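## Task

Lift the green post that is lying down, stand it on end so its entire base lies within the cyan circle, put it down there and let go; it must stay standing on its own afterwards, not just because the robot holds it.

## Robot and tools

Robot: two six-joint arms, left_arm and right_arm, each ending in a parallel two-finger gripper. The names are labels only; they do not match the sides of any image. All poses share one scene frame: origin on the table top midway between the arms, +z up, +x out over the table, and left_arm sits toward +y. Positions are in metres, orientations are quaternions in w,x,y,z order, velocities in m/s and rad/s. Printed hand positions can be somewhat off, especially when an arm reaches far.

Gripper geometry: the fingers point along the gripper's own +z axis and close along its own y axis. The reported position is the spot between the pads when shut. Closed fingertips stick out about 33 mm past it, open ones about 9 mm; while closing, the tips travel roughly 24 mm further from the arm, so keep that clearance above the table.

The 18-number row (used by execute_actions and move): every number lies in [-1, 1], and all 18 are always sent, even if one arm should not move. Order: left_arm dx, dy, dz, rx, ry, rz, left gripper position, force_limit, speed; then the same nine for right_arm. The first six per arm are an offset, not a pose: they are measured in that gripper's own axes from its pose in the most recent result that displayed it (before any such result in a scene, and for later calls inside the same reply, from where the hand is when the action begins). 1.0 equals 0.6 m for dx..dz and 180 degrees for rx..rz; rx, ry, rz form a single rotation vector. All-zero offsets are not 'stay still'; they pull the arm back to that reference pose. To hold an arm in place, send the offset that returns it to the wanted pose in the first call of a reply and zeros afterwards, and repeat its last three gripper numbers, since a 0 there is itself a command.

Gripper numbers: position +1 = fully open (140 mm), pads touch near -0.8, and -1 closes until blocked. force_limit scales the squeeze, roughly 14 N at -1, 60 N at 0, 107 N at +1. speed scales the closing rate, roughly 30, 140, 250 mm/s at -1, 0, +1. After sending -1, confirm object_status = 2 (halted while closing, i.e. something is held). Other codes: 0 moving, 1 halted while opening, 3 reached target or pads met. To squeeze harder while status is 2, raise force_limit and nudge position, e.g. -1 to -0.98. position_measured is in counts: 3 fully open, 230 pads together.

Tools:
- execute_actions {"actions": [...], "pictures": bool}. Empty list = just read the state. One action: {"rows": [[18 numbers], ...], "steps": n}, with up to 15 rows and up to 15 steps of 1/30 s (default 15); each row is one step, the final row repeats to fill the steps, and every row is an offset from the same reference pose, not from the row before. One wait: {"steps": n} up to 300, counted from the previous result, so thinking time is included. Each step the command is clipped to 70 mm and 16 degrees from the measured pose, so far targets need several actions; check the pose afterwards and send the remainder. A refused call does nothing.
- move {"target": [18 numbers], "speed": m/s}. Same offset meaning as above. Drives each gripper in a straight line toward its target; both paths finish together, lasting 0.5 to 10 s. speed 0.002-0.5 (default 0.25), turning capped at twice that in rad/s. Finger numbers are sent at the start. It does not avoid obstacles or the other arm. The result adds a move: line with the outcome (done, off_target, moving, held, fault) and limits (paced = pose clipped; held = a clearance check blocked steps, after which the arm may lurch fast), plus each gripper's remaining distance.
- wait {"seconds": 0-10}: lets the scene run without new commands.
- zoom_image {"camera": name, "region": [x0,y0,x1,y1]}: enlarges part of the latest image, up to 504x504 px, origin top-left.
- finished_scene {"scene": n}: ends the current scene irreversibly and grades it; its result gives the next task.

Cameras: cam_head_left, cam_head_right, cam_high, cam_low (672x504) and cam_left_wrist, cam_right_wrist (504x504 fisheye). Pictures come with every result unless pictures is false.

Result lines: per-arm pose and velocity, joint positions and torques (torque readings are offset and noisy), gripper status, a Hand target line (pose the controller is driving toward), HELD marks on steps the clearance check blocked, 'pose unreachable' naming the arm affected, and MOTOR HOT or fault lines.

Avoid: pushing into the table or object with a target past contact; the arms are stiff and a contact torque over the joint limits (319, 319, 150, 42.3, 42.3, 42.3 N m, base to wrist) or an external force of 144 N freezes that arm for 10 s. Fast touches hit harder. Keep the arms from colliding. Do not drop, slam or let anything leave the table. Long holding heats motors and can brake an arm. Parts may occasionally be tugged or pushed by outside disturbances, so grip firmly and recheck after releasing that the cylinder stands alone inside the circle.

Each tool is called after "Request:" as a command line: name --argument value for each argument, lists and objects as JSON in quotes; but a table of rows of numbers goes row by row, as --pt "numbers of a row", without its own name.

## Session

Request:
execute_actions --actions '[]'

Scene clock: 0.00 s of 3900.00 s.
left_arm: end_effector_position=(+0.6180, +0.6577, +0.3210) position_measured=3 object_status=3 end_effector_quat_wxyz=(-0.000, +1.000, -0.031, -0.002) end_effector_velocity=(-0.000, +0.001, +0.000) end_effector_angular_velocity=(+0.001, +0.000, -0.001) | right_arm: end_effector_position=(+0.1293, +0.1445, +0.3707) position_measured=3 object_status=3 end_effector_quat_wxyz=(-0.293, +0.391, +0.872, -0.018) end_effector_velocity=(-0.000, -0.000, +0.000) end_effector_angular_velocity=(-0.000, +0.000, +0.000)
Joint positions: left_arm=[-0.052  0.165  1.605  0.001  1.375  1.518] | right_arm=[1.174 0.175 1.608 0.597 1.459 0.272]
Joint velocities: left_arm=[ 0.001 -0.    -0.     0.001  0.     0.001] | right_arm=[-0.     0.    -0.    -0.     0.001  0.   ]
Joint torques (N m, as the joint torque sensors report them, + toward a larger angle): no reading
Hand target (left_arm): +0.618, +0.658, +0.321; -0.000, +1.000, -0.031, -0.002
Hand target (right_arm): +0.129, +0.144, +0.371; -0.293, +0.391, +0.872, -0.018

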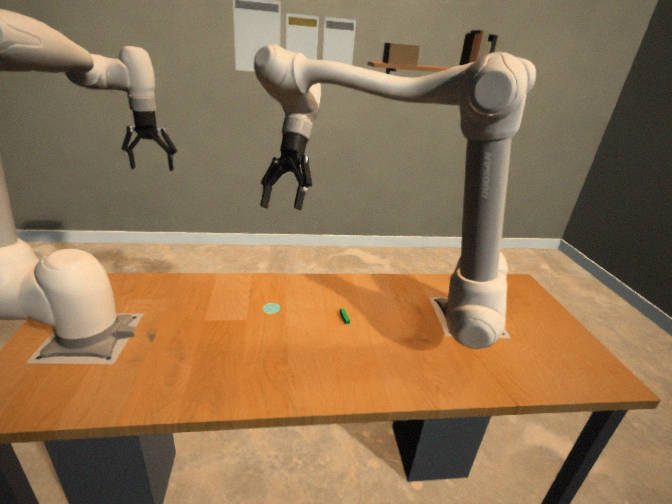

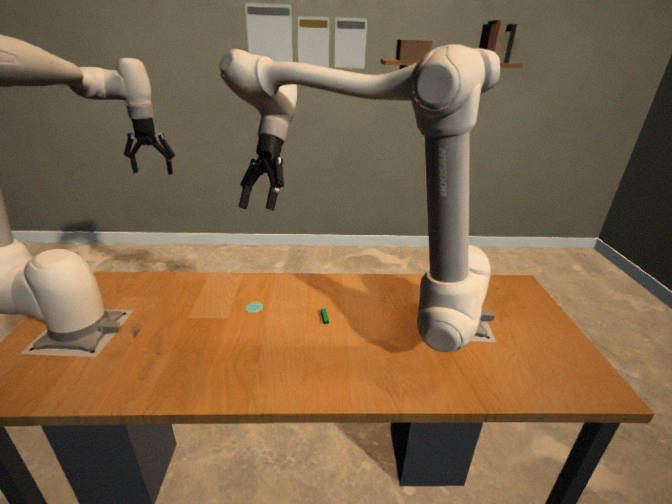

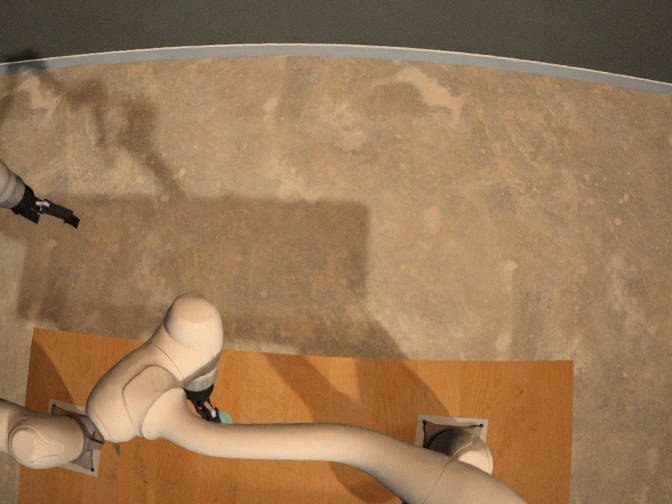

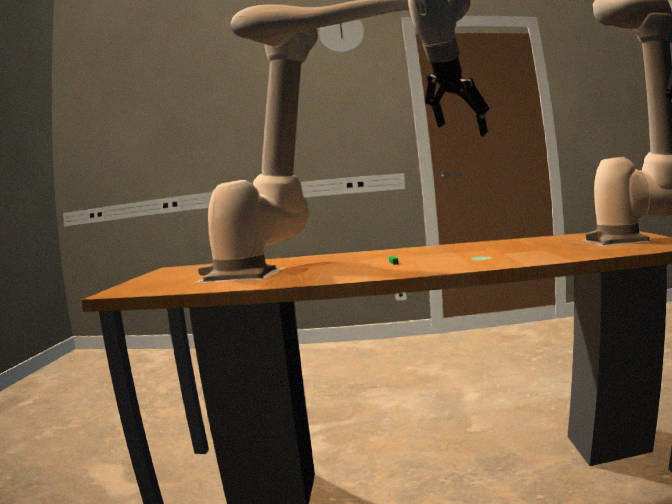

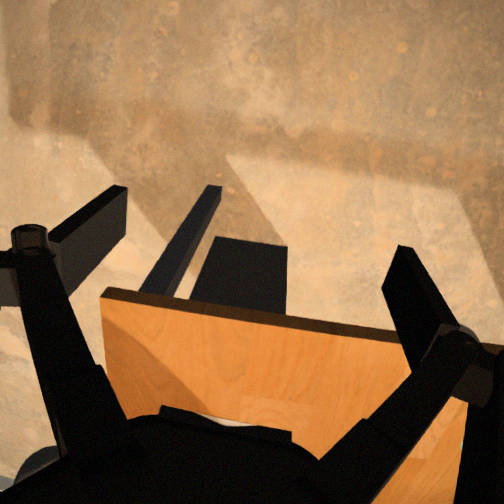

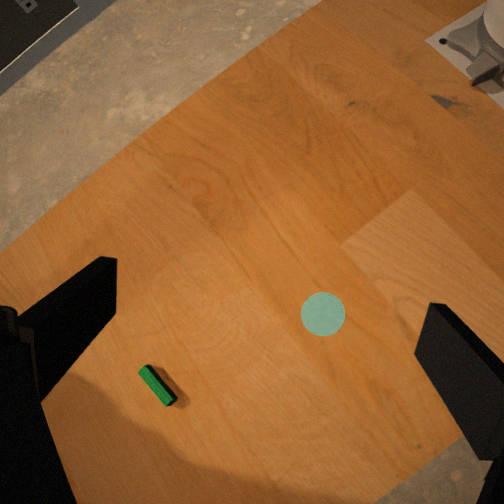

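Request:
move --target '[0,0,0,0,0,0,1,0,0,-0.431,-0.3,0.077,-0.012,-0.195,-0.26,1,0,0]' --speed 0.35

Scene clock: 3.57 s of 3900.00 s.
left_arm: end_effector_position=(+0.6180, +0.6577, +0.3210) position_measured=3 object_status=3 end_effector_quat_wxyz=(-0.000, +1.000, -0.031, -0.002) end_effector_velocity=(+0.000, -0.000, -0.002) end_effector_angular_velocity=(+0.001, +0.003, -0.001) | right_arm: end_effector_position=(+0.1193, -0.1505, +0.2504) position_measured=3 object_status=3 end_effector_quat_wxyz=(-0.000, +0.000, +1.000, -0.000) end_effector_velocity=(-0.000, -0.001, +0.000) end_effector_angular_velocity=(-0.000, -0.000, +0.000)
Joint positions: left_arm=[-0.052  0.165  1.605  0.001  1.375  1.518] | right_arm=[ 1.335 -0.254  2.133  0.001  1.263 -0.311]
Joint velocities: left_arm=[-0.001  0.002 -0.     0.001  0.001 -0.   ] | right_arm=[ 0.    -0.001  0.001 -0.     0.    -0.   ]
Joint torques (N m, as the joint torque sensors report them, + toward a larger angle): left_arm=[  5.05 -58.28 -40.13   3.48   0.13  -0.23] | right_arm=[  1.88 -15.98 -41.55   4.65   0.25   0.3 ]
Hand target (left_arm): +0.618, +0.658, +0.321; -0.000, +1.000, -0.031, -0.002
Hand target (right_arm): +0.119, -0.151, +0.250; -0.000, +0.000, +1.000, -0.000
Off the commanded pose (left_arm): 0.000 m, 0 deg.
Off the commanded pose (right_arm): 0.000 m, 0 deg.
move: done

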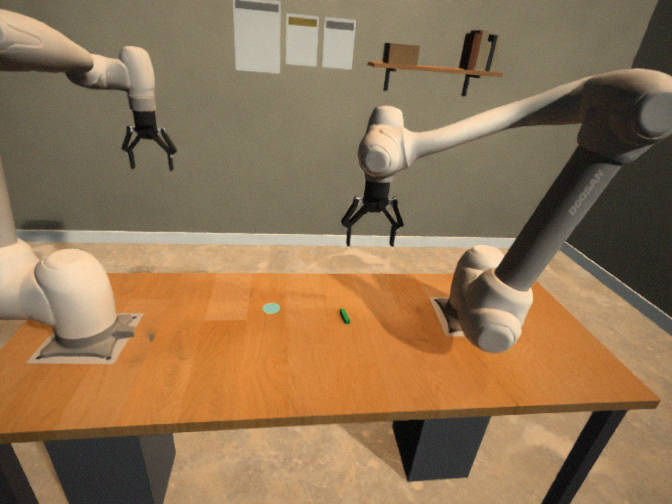

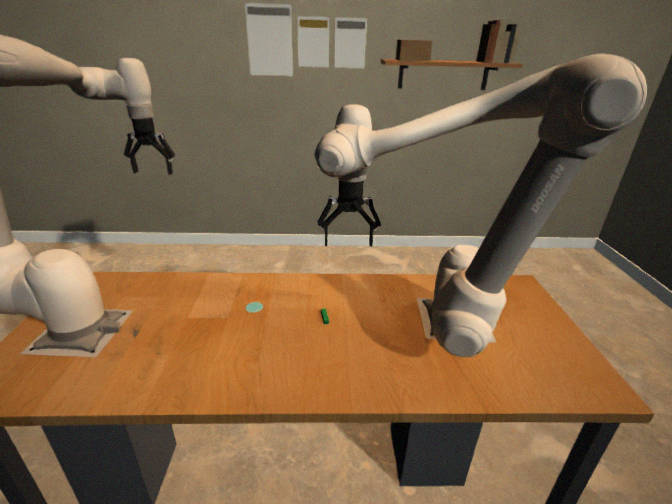

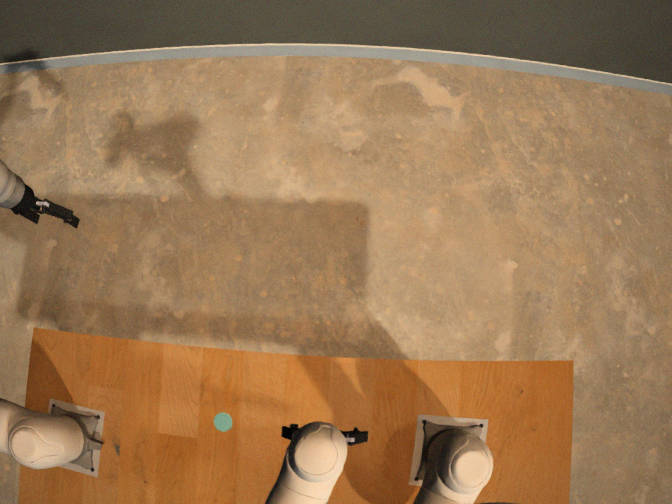

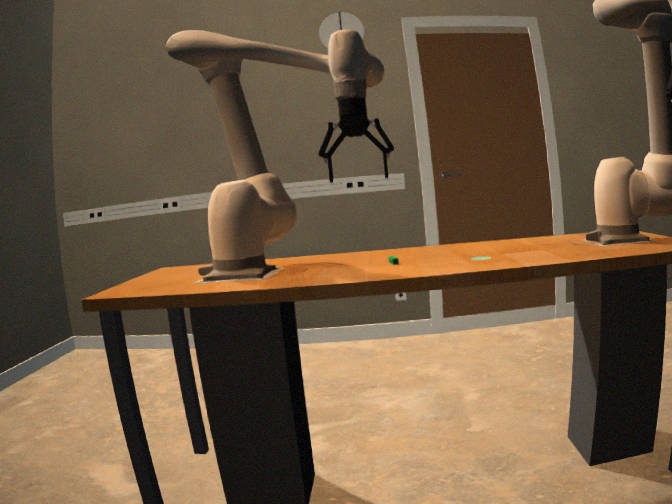

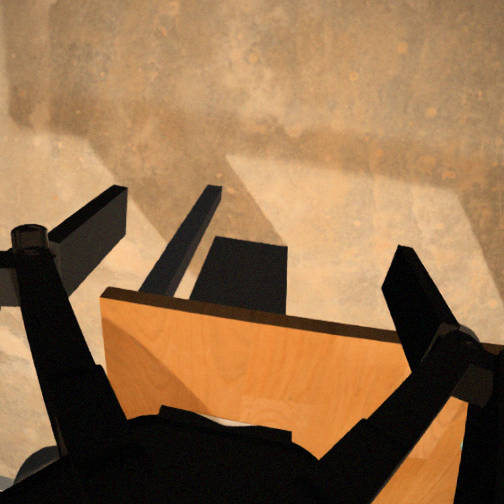

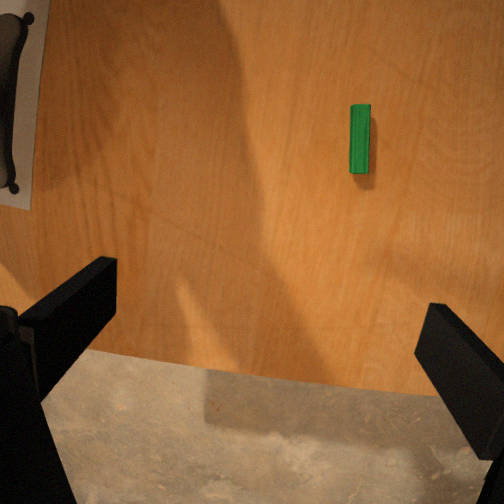

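Request:
move --target '[0,0,0,0,0,0,1,0,0,0.09,0.125,0.27,0,0,-0.039,1,0,0]'

Scene clock: 5.43 s of 3900.00 s.
left_arm: end_effector_position=(+0.6180, +0.6577, +0.3210) position_measured=3 object_status=3 end_effector_quat_wxyz=(-0.000, +1.000, -0.031, -0.002) end_effector_velocity=(-0.000, -0.000, +0.000) end_effector_angular_velocity=(-0.001, +0.000, +0.000) | right_arm: end_effector_position=(+0.0655, -0.0757, +0.0886) position_measured=3 object_status=3 end_effector_quat_wxyz=(-0.000, -0.061, +0.998, -0.000) end_effector_velocity=(+0.000, -0.001, -0.001) end_effector_angular_velocity=(-0.003, +0.000, -0.001)
Joint positions: left_arm=[-0.052  0.165  1.605  0.001  1.375  1.518] | right_arm=[ 1.504  0.014  2.236  0.001  0.892 -0.264]
Joint velocities: left_arm=[-0.    -0.    -0.    -0.001  0.001 -0.   ] | right_arm=[-0.     0.001  0.    -0.     0.002  0.001]
Joint torques (N m, as the joint torque sensors report them, + toward a larger angle): left_arm=[  5.29 -55.95 -40.36   3.59   0.25   0.3 ] | right_arm=[  0.45 -36.13 -34.23   3.9    0.37   0.24]
Hand target (left_arm): +0.618, +0.658, +0.321; -0.000, +1.000, -0.031, -0.002
Hand target (right_arm): +0.065, -0.076, +0.089; -0.000, -0.061, +0.998, -0.000
Off the commanded pose (left_arm): 0.000 m, 0 deg.
Off the commanded pose (right_arm): 0.000 m, 0 deg.
move: done

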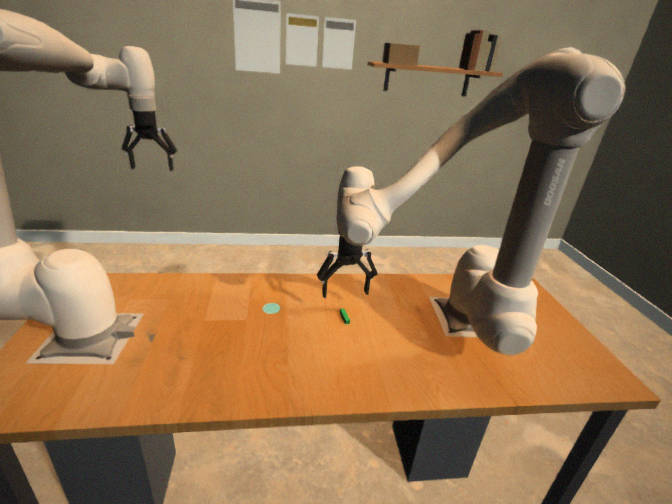

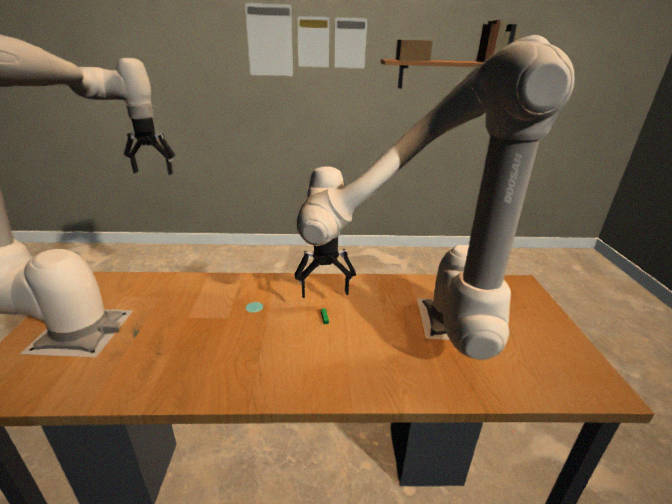

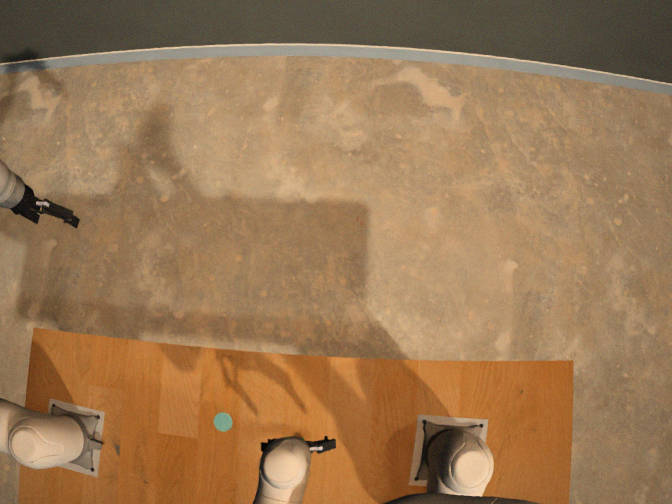

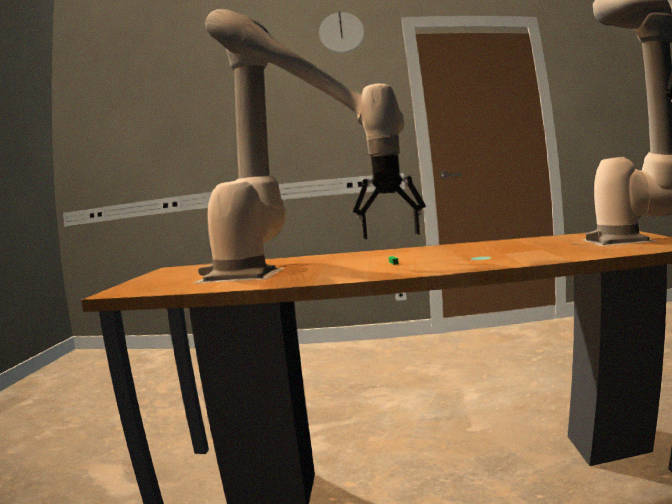

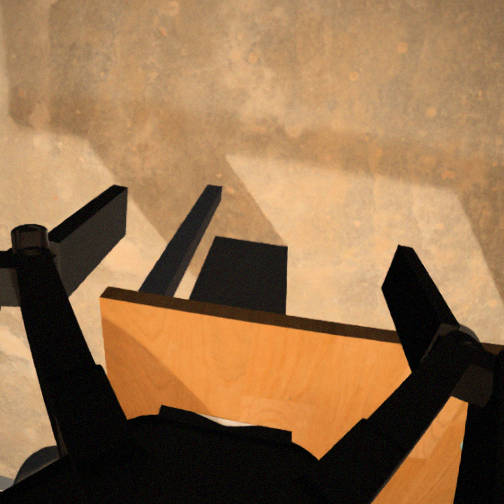

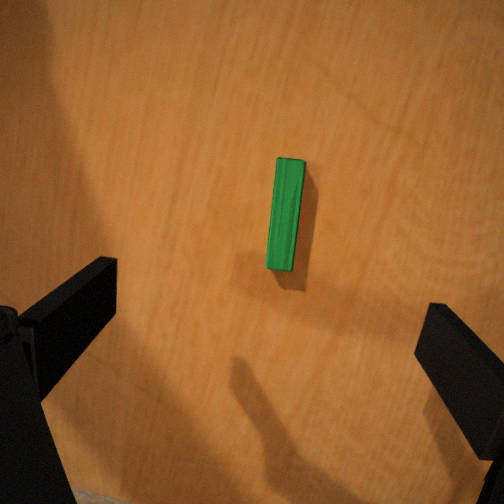

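Request:
move --target '[0,0,0,0,0,0,1,0,0,-0.045,0.005,0.05,0,0.25,-0.006,-0.2,0,0]' --speed 0.3

Scene clock: 7.90 s of 3900.00 s.
left_arm: end_effector_position=(+0.6180, +0.6577, +0.3210) position_measured=3 object_status=3 end_effector_quat_wxyz=(-0.000, +1.000, -0.031, -0.002) end_effector_velocity=(+0.000, +0.000, +0.001) end_effector_angular_velocity=(+0.000, -0.002, -0.000) | right_arm: end_effector_position=(+0.0918, -0.0691, +0.0589) position_measured=154 object_status=3 end_effector_quat_wxyz=(-0.382, -0.065, +0.922, -0.023) end_effector_velocity=(-0.000, -0.000, -0.000) end_effector_angular_velocity=(-0.002, +0.001, -0.001)
Joint positions: left_arm=[-0.052  0.165  1.605  0.001  1.375  1.518] | right_arm=[ 1.046  0.354  2.123  0.577  1.303 -1.085]
Joint velocities: left_arm=[ 0.    -0.001 -0.     0.001 -0.001  0.   ] | right_arm=[-0.     0.001  0.     0.     0.     0.001]
Joint torques (N m, as the joint torque sensors report them, + toward a larger angle): left_arm=[  4.79 -54.58 -39.91   3.65  -0.31  -0.04] | right_arm=[  1.24 -63.91 -27.81   3.59   1.58   0.38]
Hand target (left_arm): +0.618, +0.658, +0.321; -0.000, +1.000, -0.031, -0.002
Hand target (right_arm): +0.092, -0.069, +0.059; -0.382, -0.065, +0.922, -0.023
Off the commanded pose (left_arm): 0.000 m, 0 deg.
Off the commanded pose (right_arm): 0.001 m, 0 deg.
move: done

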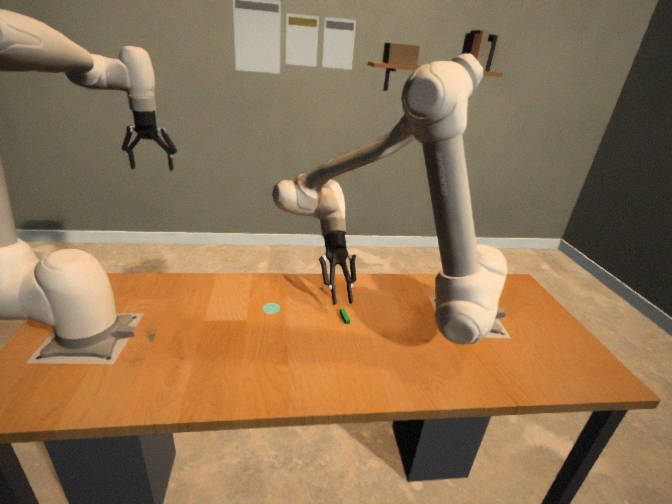

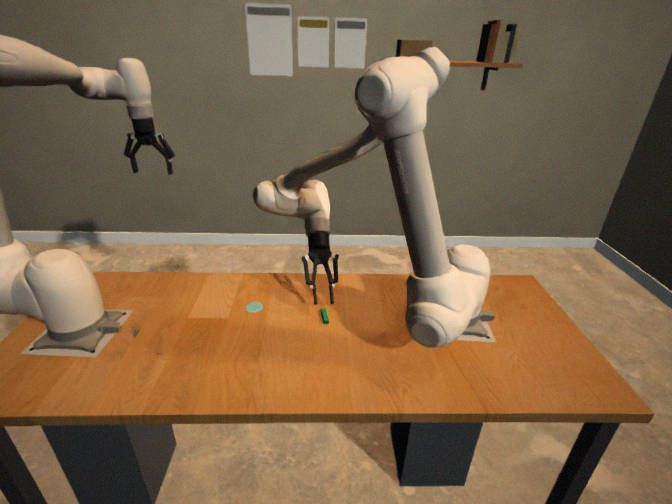

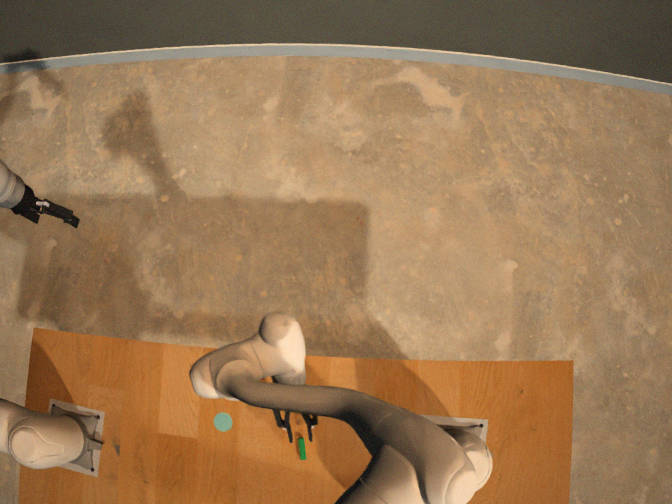

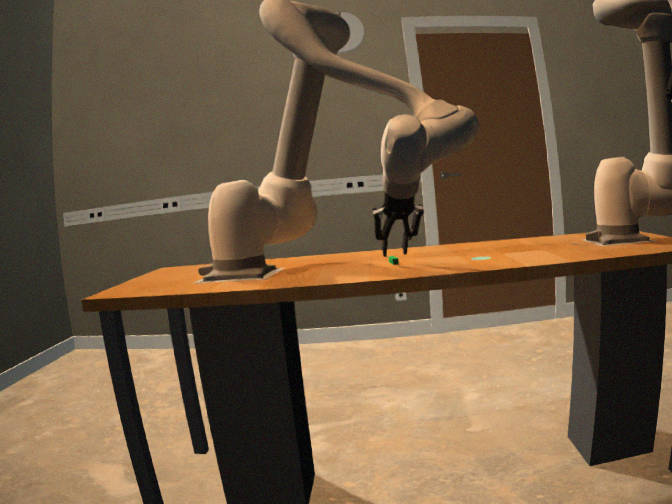

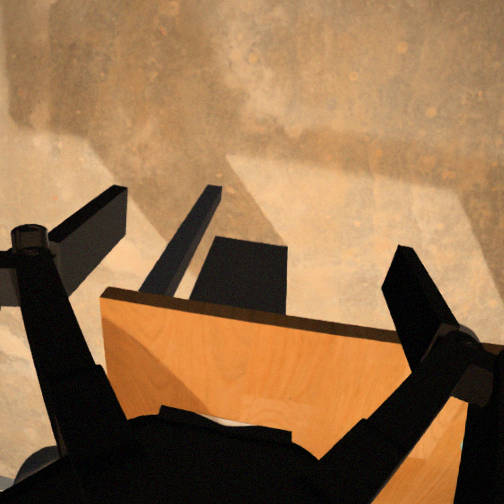

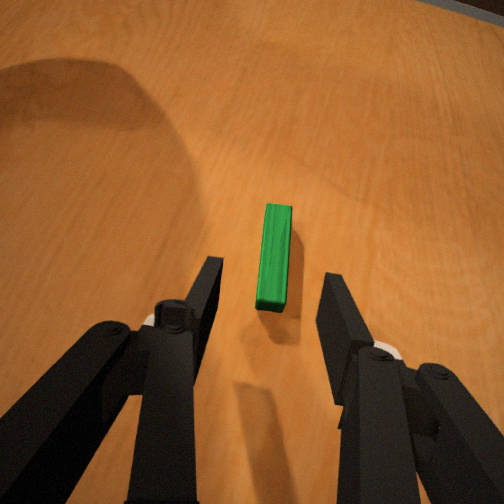

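Tips are about over the near end; advance along the axis.

Request:
move --target '[0,0,0,0,0,0,1,0,0,0,0,0.058,0,0,0,-0.2,0,0]' --speed 0.04

Request:
move --target '[0,0,0,0,0,0,1,0,0,0,0,0,0,0,0,-1,-0.2,-0.5]'

Request:
zoom_image --camera "cam_head_left" --region '[240,250,400,350]'

Scene clock: 9.50 s of 3900.00 s.
left_arm: end_effector_position=(+0.6180, +0.6577, +0.3210) position_measured=3 object_status=3 end_effector_quat_wxyz=(-0.000, +1.000, -0.031, -0.002) end_effector_velocity=(+0.000, +0.000, +0.000) end_effector_angular_velocity=(-0.001, -0.001, +0.001) | right_arm: end_effector_position=(+0.0674, -0.0723, +0.0343) position_measured=154 object_status=3 end_effector_quat_wxyz=(-0.382, -0.065, +0.922, -0.023) end_effector_velocity=(-0.000, -0.000, +0.001) end_effector_angular_velocity=(-0.001, +0.001, +0.001)
Joint positions: left_arm=[-0.052  0.165  1.605  0.001  1.375  1.518] | right_arm=[ 1.079  0.375  2.162  0.609  1.242 -1.102]
Joint velocities: left_arm=[ 0.001 -0.     0.    -0.001 -0.001 -0.   ] | right_arm=[ 0.    -0.    -0.    -0.     0.002  0.   ]
Joint torques (N m, as the joint torque sensors report them, + toward a larger angle): left_arm=[  6.41 -54.74 -41.27   3.34   0.22   0.3 ] | right_arm=[  1.27 -64.36 -26.07   3.31   1.61   0.47]
Hand target (left_arm): +0.618, +0.658, +0.321; -0.000, +1.000, -0.031, -0.002
Hand target (right_arm): +0.067, -0.072, +0.034; -0.382, -0.065, +0.922, -0.023
Off the commanded pose (left_arm): 0.000 m, 0 deg.
Off the commanded pose (right_arm): 0.000 m, 0 deg.
move: done

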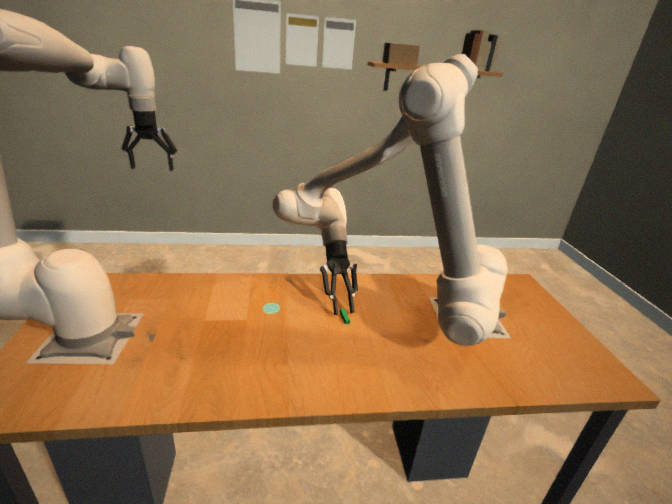

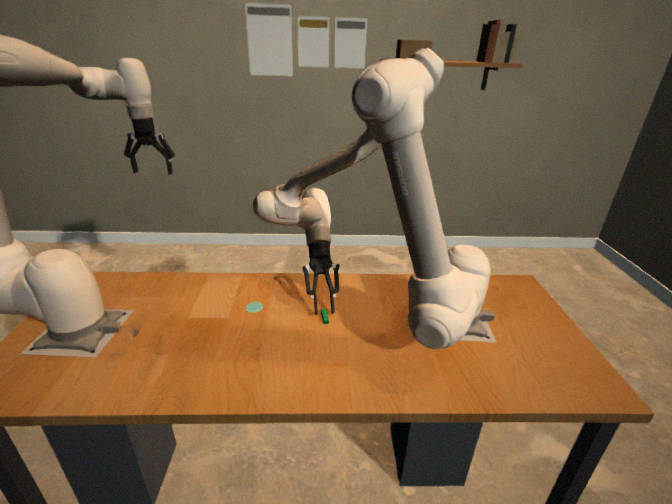

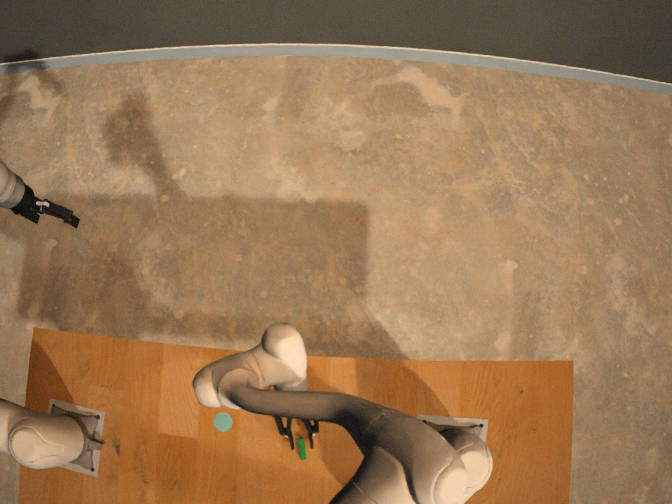

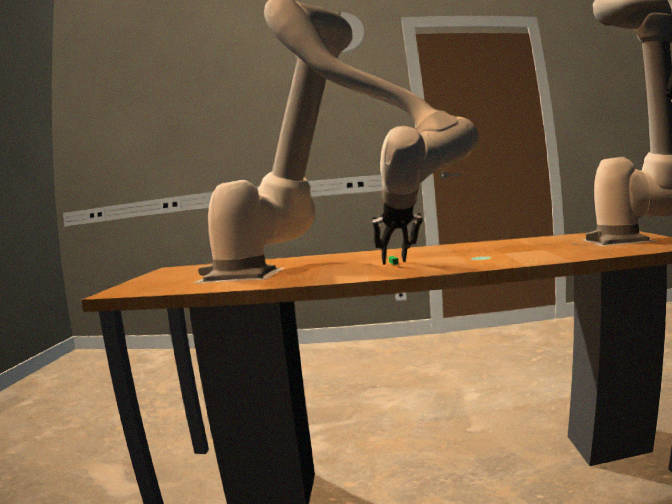

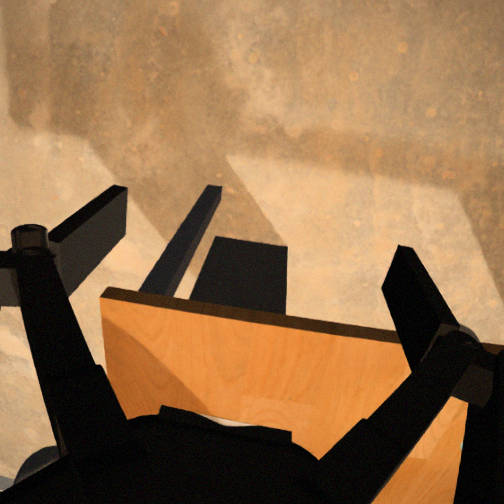

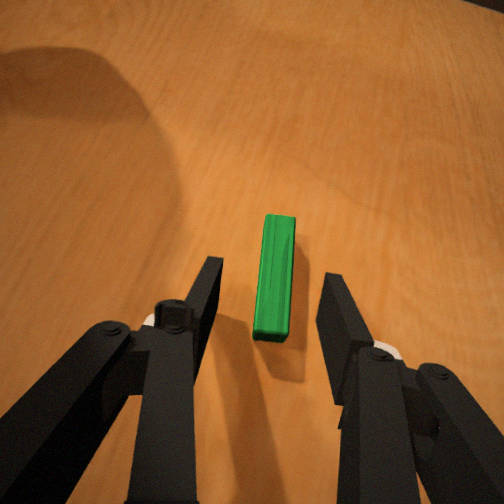

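Scene clock: 10.13 s of 3900.00 s.
left_arm: end_effector_position=(+0.6180, +0.6577, +0.3210) position_measured=3 object_status=3 end_effector_quat_wxyz=(-0.000, +1.000, -0.031, -0.002) end_effector_velocity=(+0.001, -0.000, -0.001) end_effector_angular_velocity=(+0.001, +0.001, +0.000) | right_arm: end_effector_position=(+0.0674, -0.0723, +0.0343) position_measured=209 object_status=2 end_effector_quat_wxyz=(-0.382, -0.065, +0.922, -0.023) end_effector_velocity=(+0.000, +0.000, +0.000) end_effector_angular_velocity=(+0.000, -0.000, +0.000)
Joint positions: left_arm=[-0.052  0.165  1.605  0.001  1.375  1.518] | right_arm=[ 1.079  0.375  2.162  0.609  1.242 -1.102]
Joint velocities: left_arm=[-0.     0.002  0.     0.001 -0.001 -0.001] | right_arm=[-0. -0. -0. -0.  0. -0.]
Joint torques (N m, as the joint torque sensors report them, + toward a larger angle): left_arm=[  7.04 -56.07 -41.19   3.16  -0.23   0.22] | right_arm=[  2.59 -60.96 -23.52   2.82   0.31   0.37]
Hand target (left_arm): +0.618, +0.658, +0.321; -0.000, +1.000, -0.031, -0.002
Hand target (right_arm): +0.067, -0.072, +0.034; -0.382, -0.065, +0.922, -0.023
Off the commanded pose (left_arm): 0.000 m, 0 deg.
Off the commanded pose (right_arm): 0.000 m, 0 deg.
move: done

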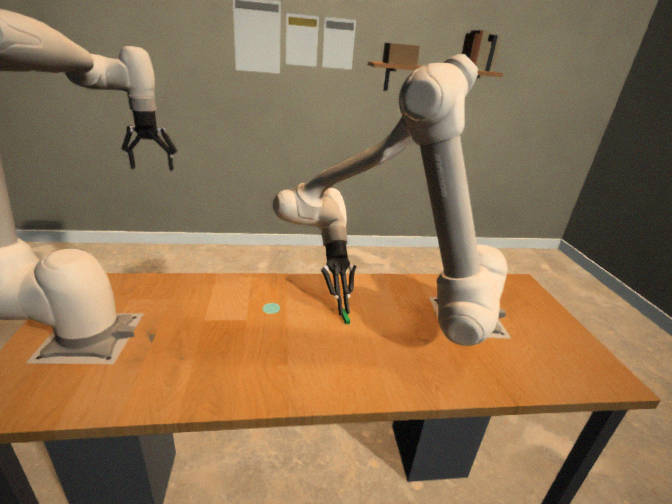

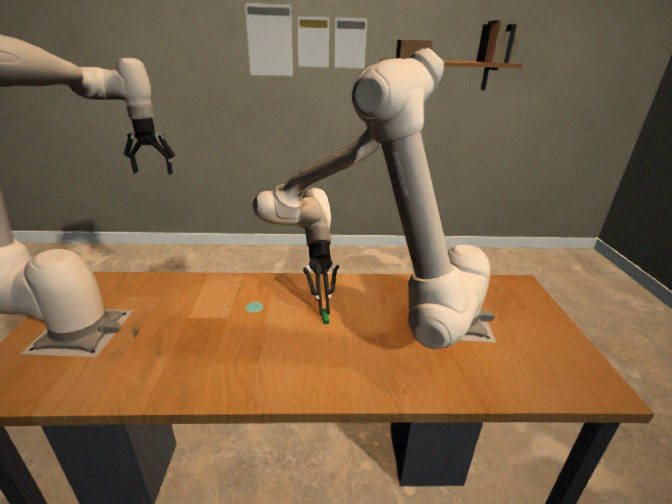

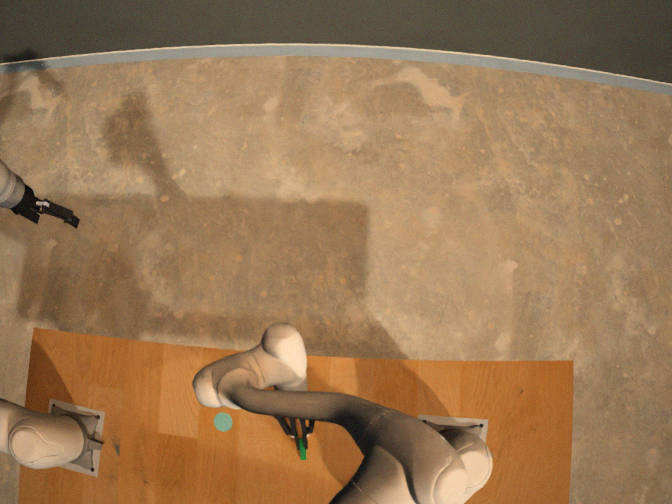

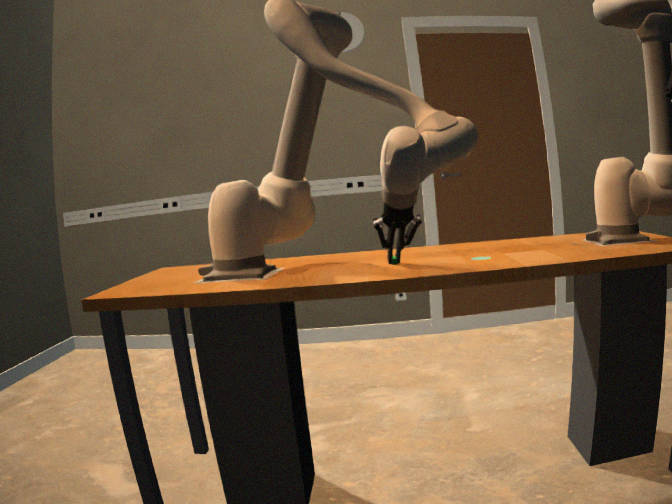

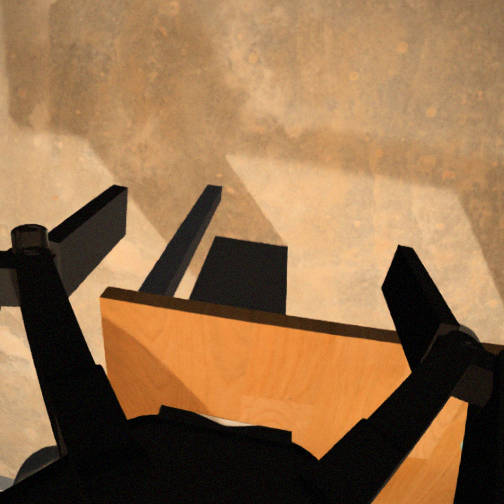

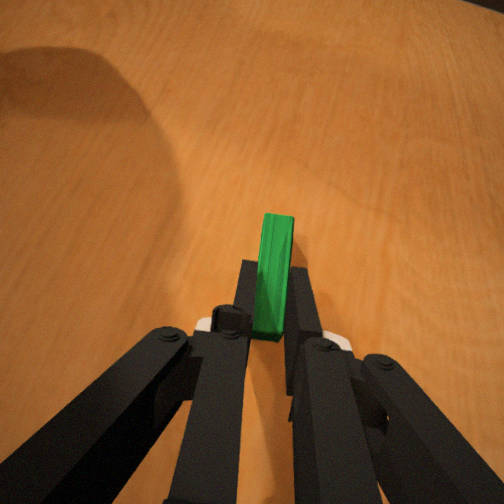

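Region (240, 250, 400, 350) of cam_head_left's 672x504 image, scaled by 3.150, with more detail than that image has; it fills the top 315 rows of this view, and the rest is white.

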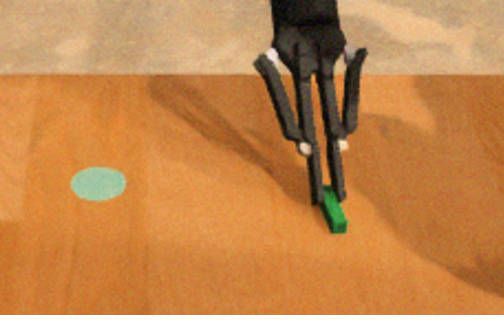

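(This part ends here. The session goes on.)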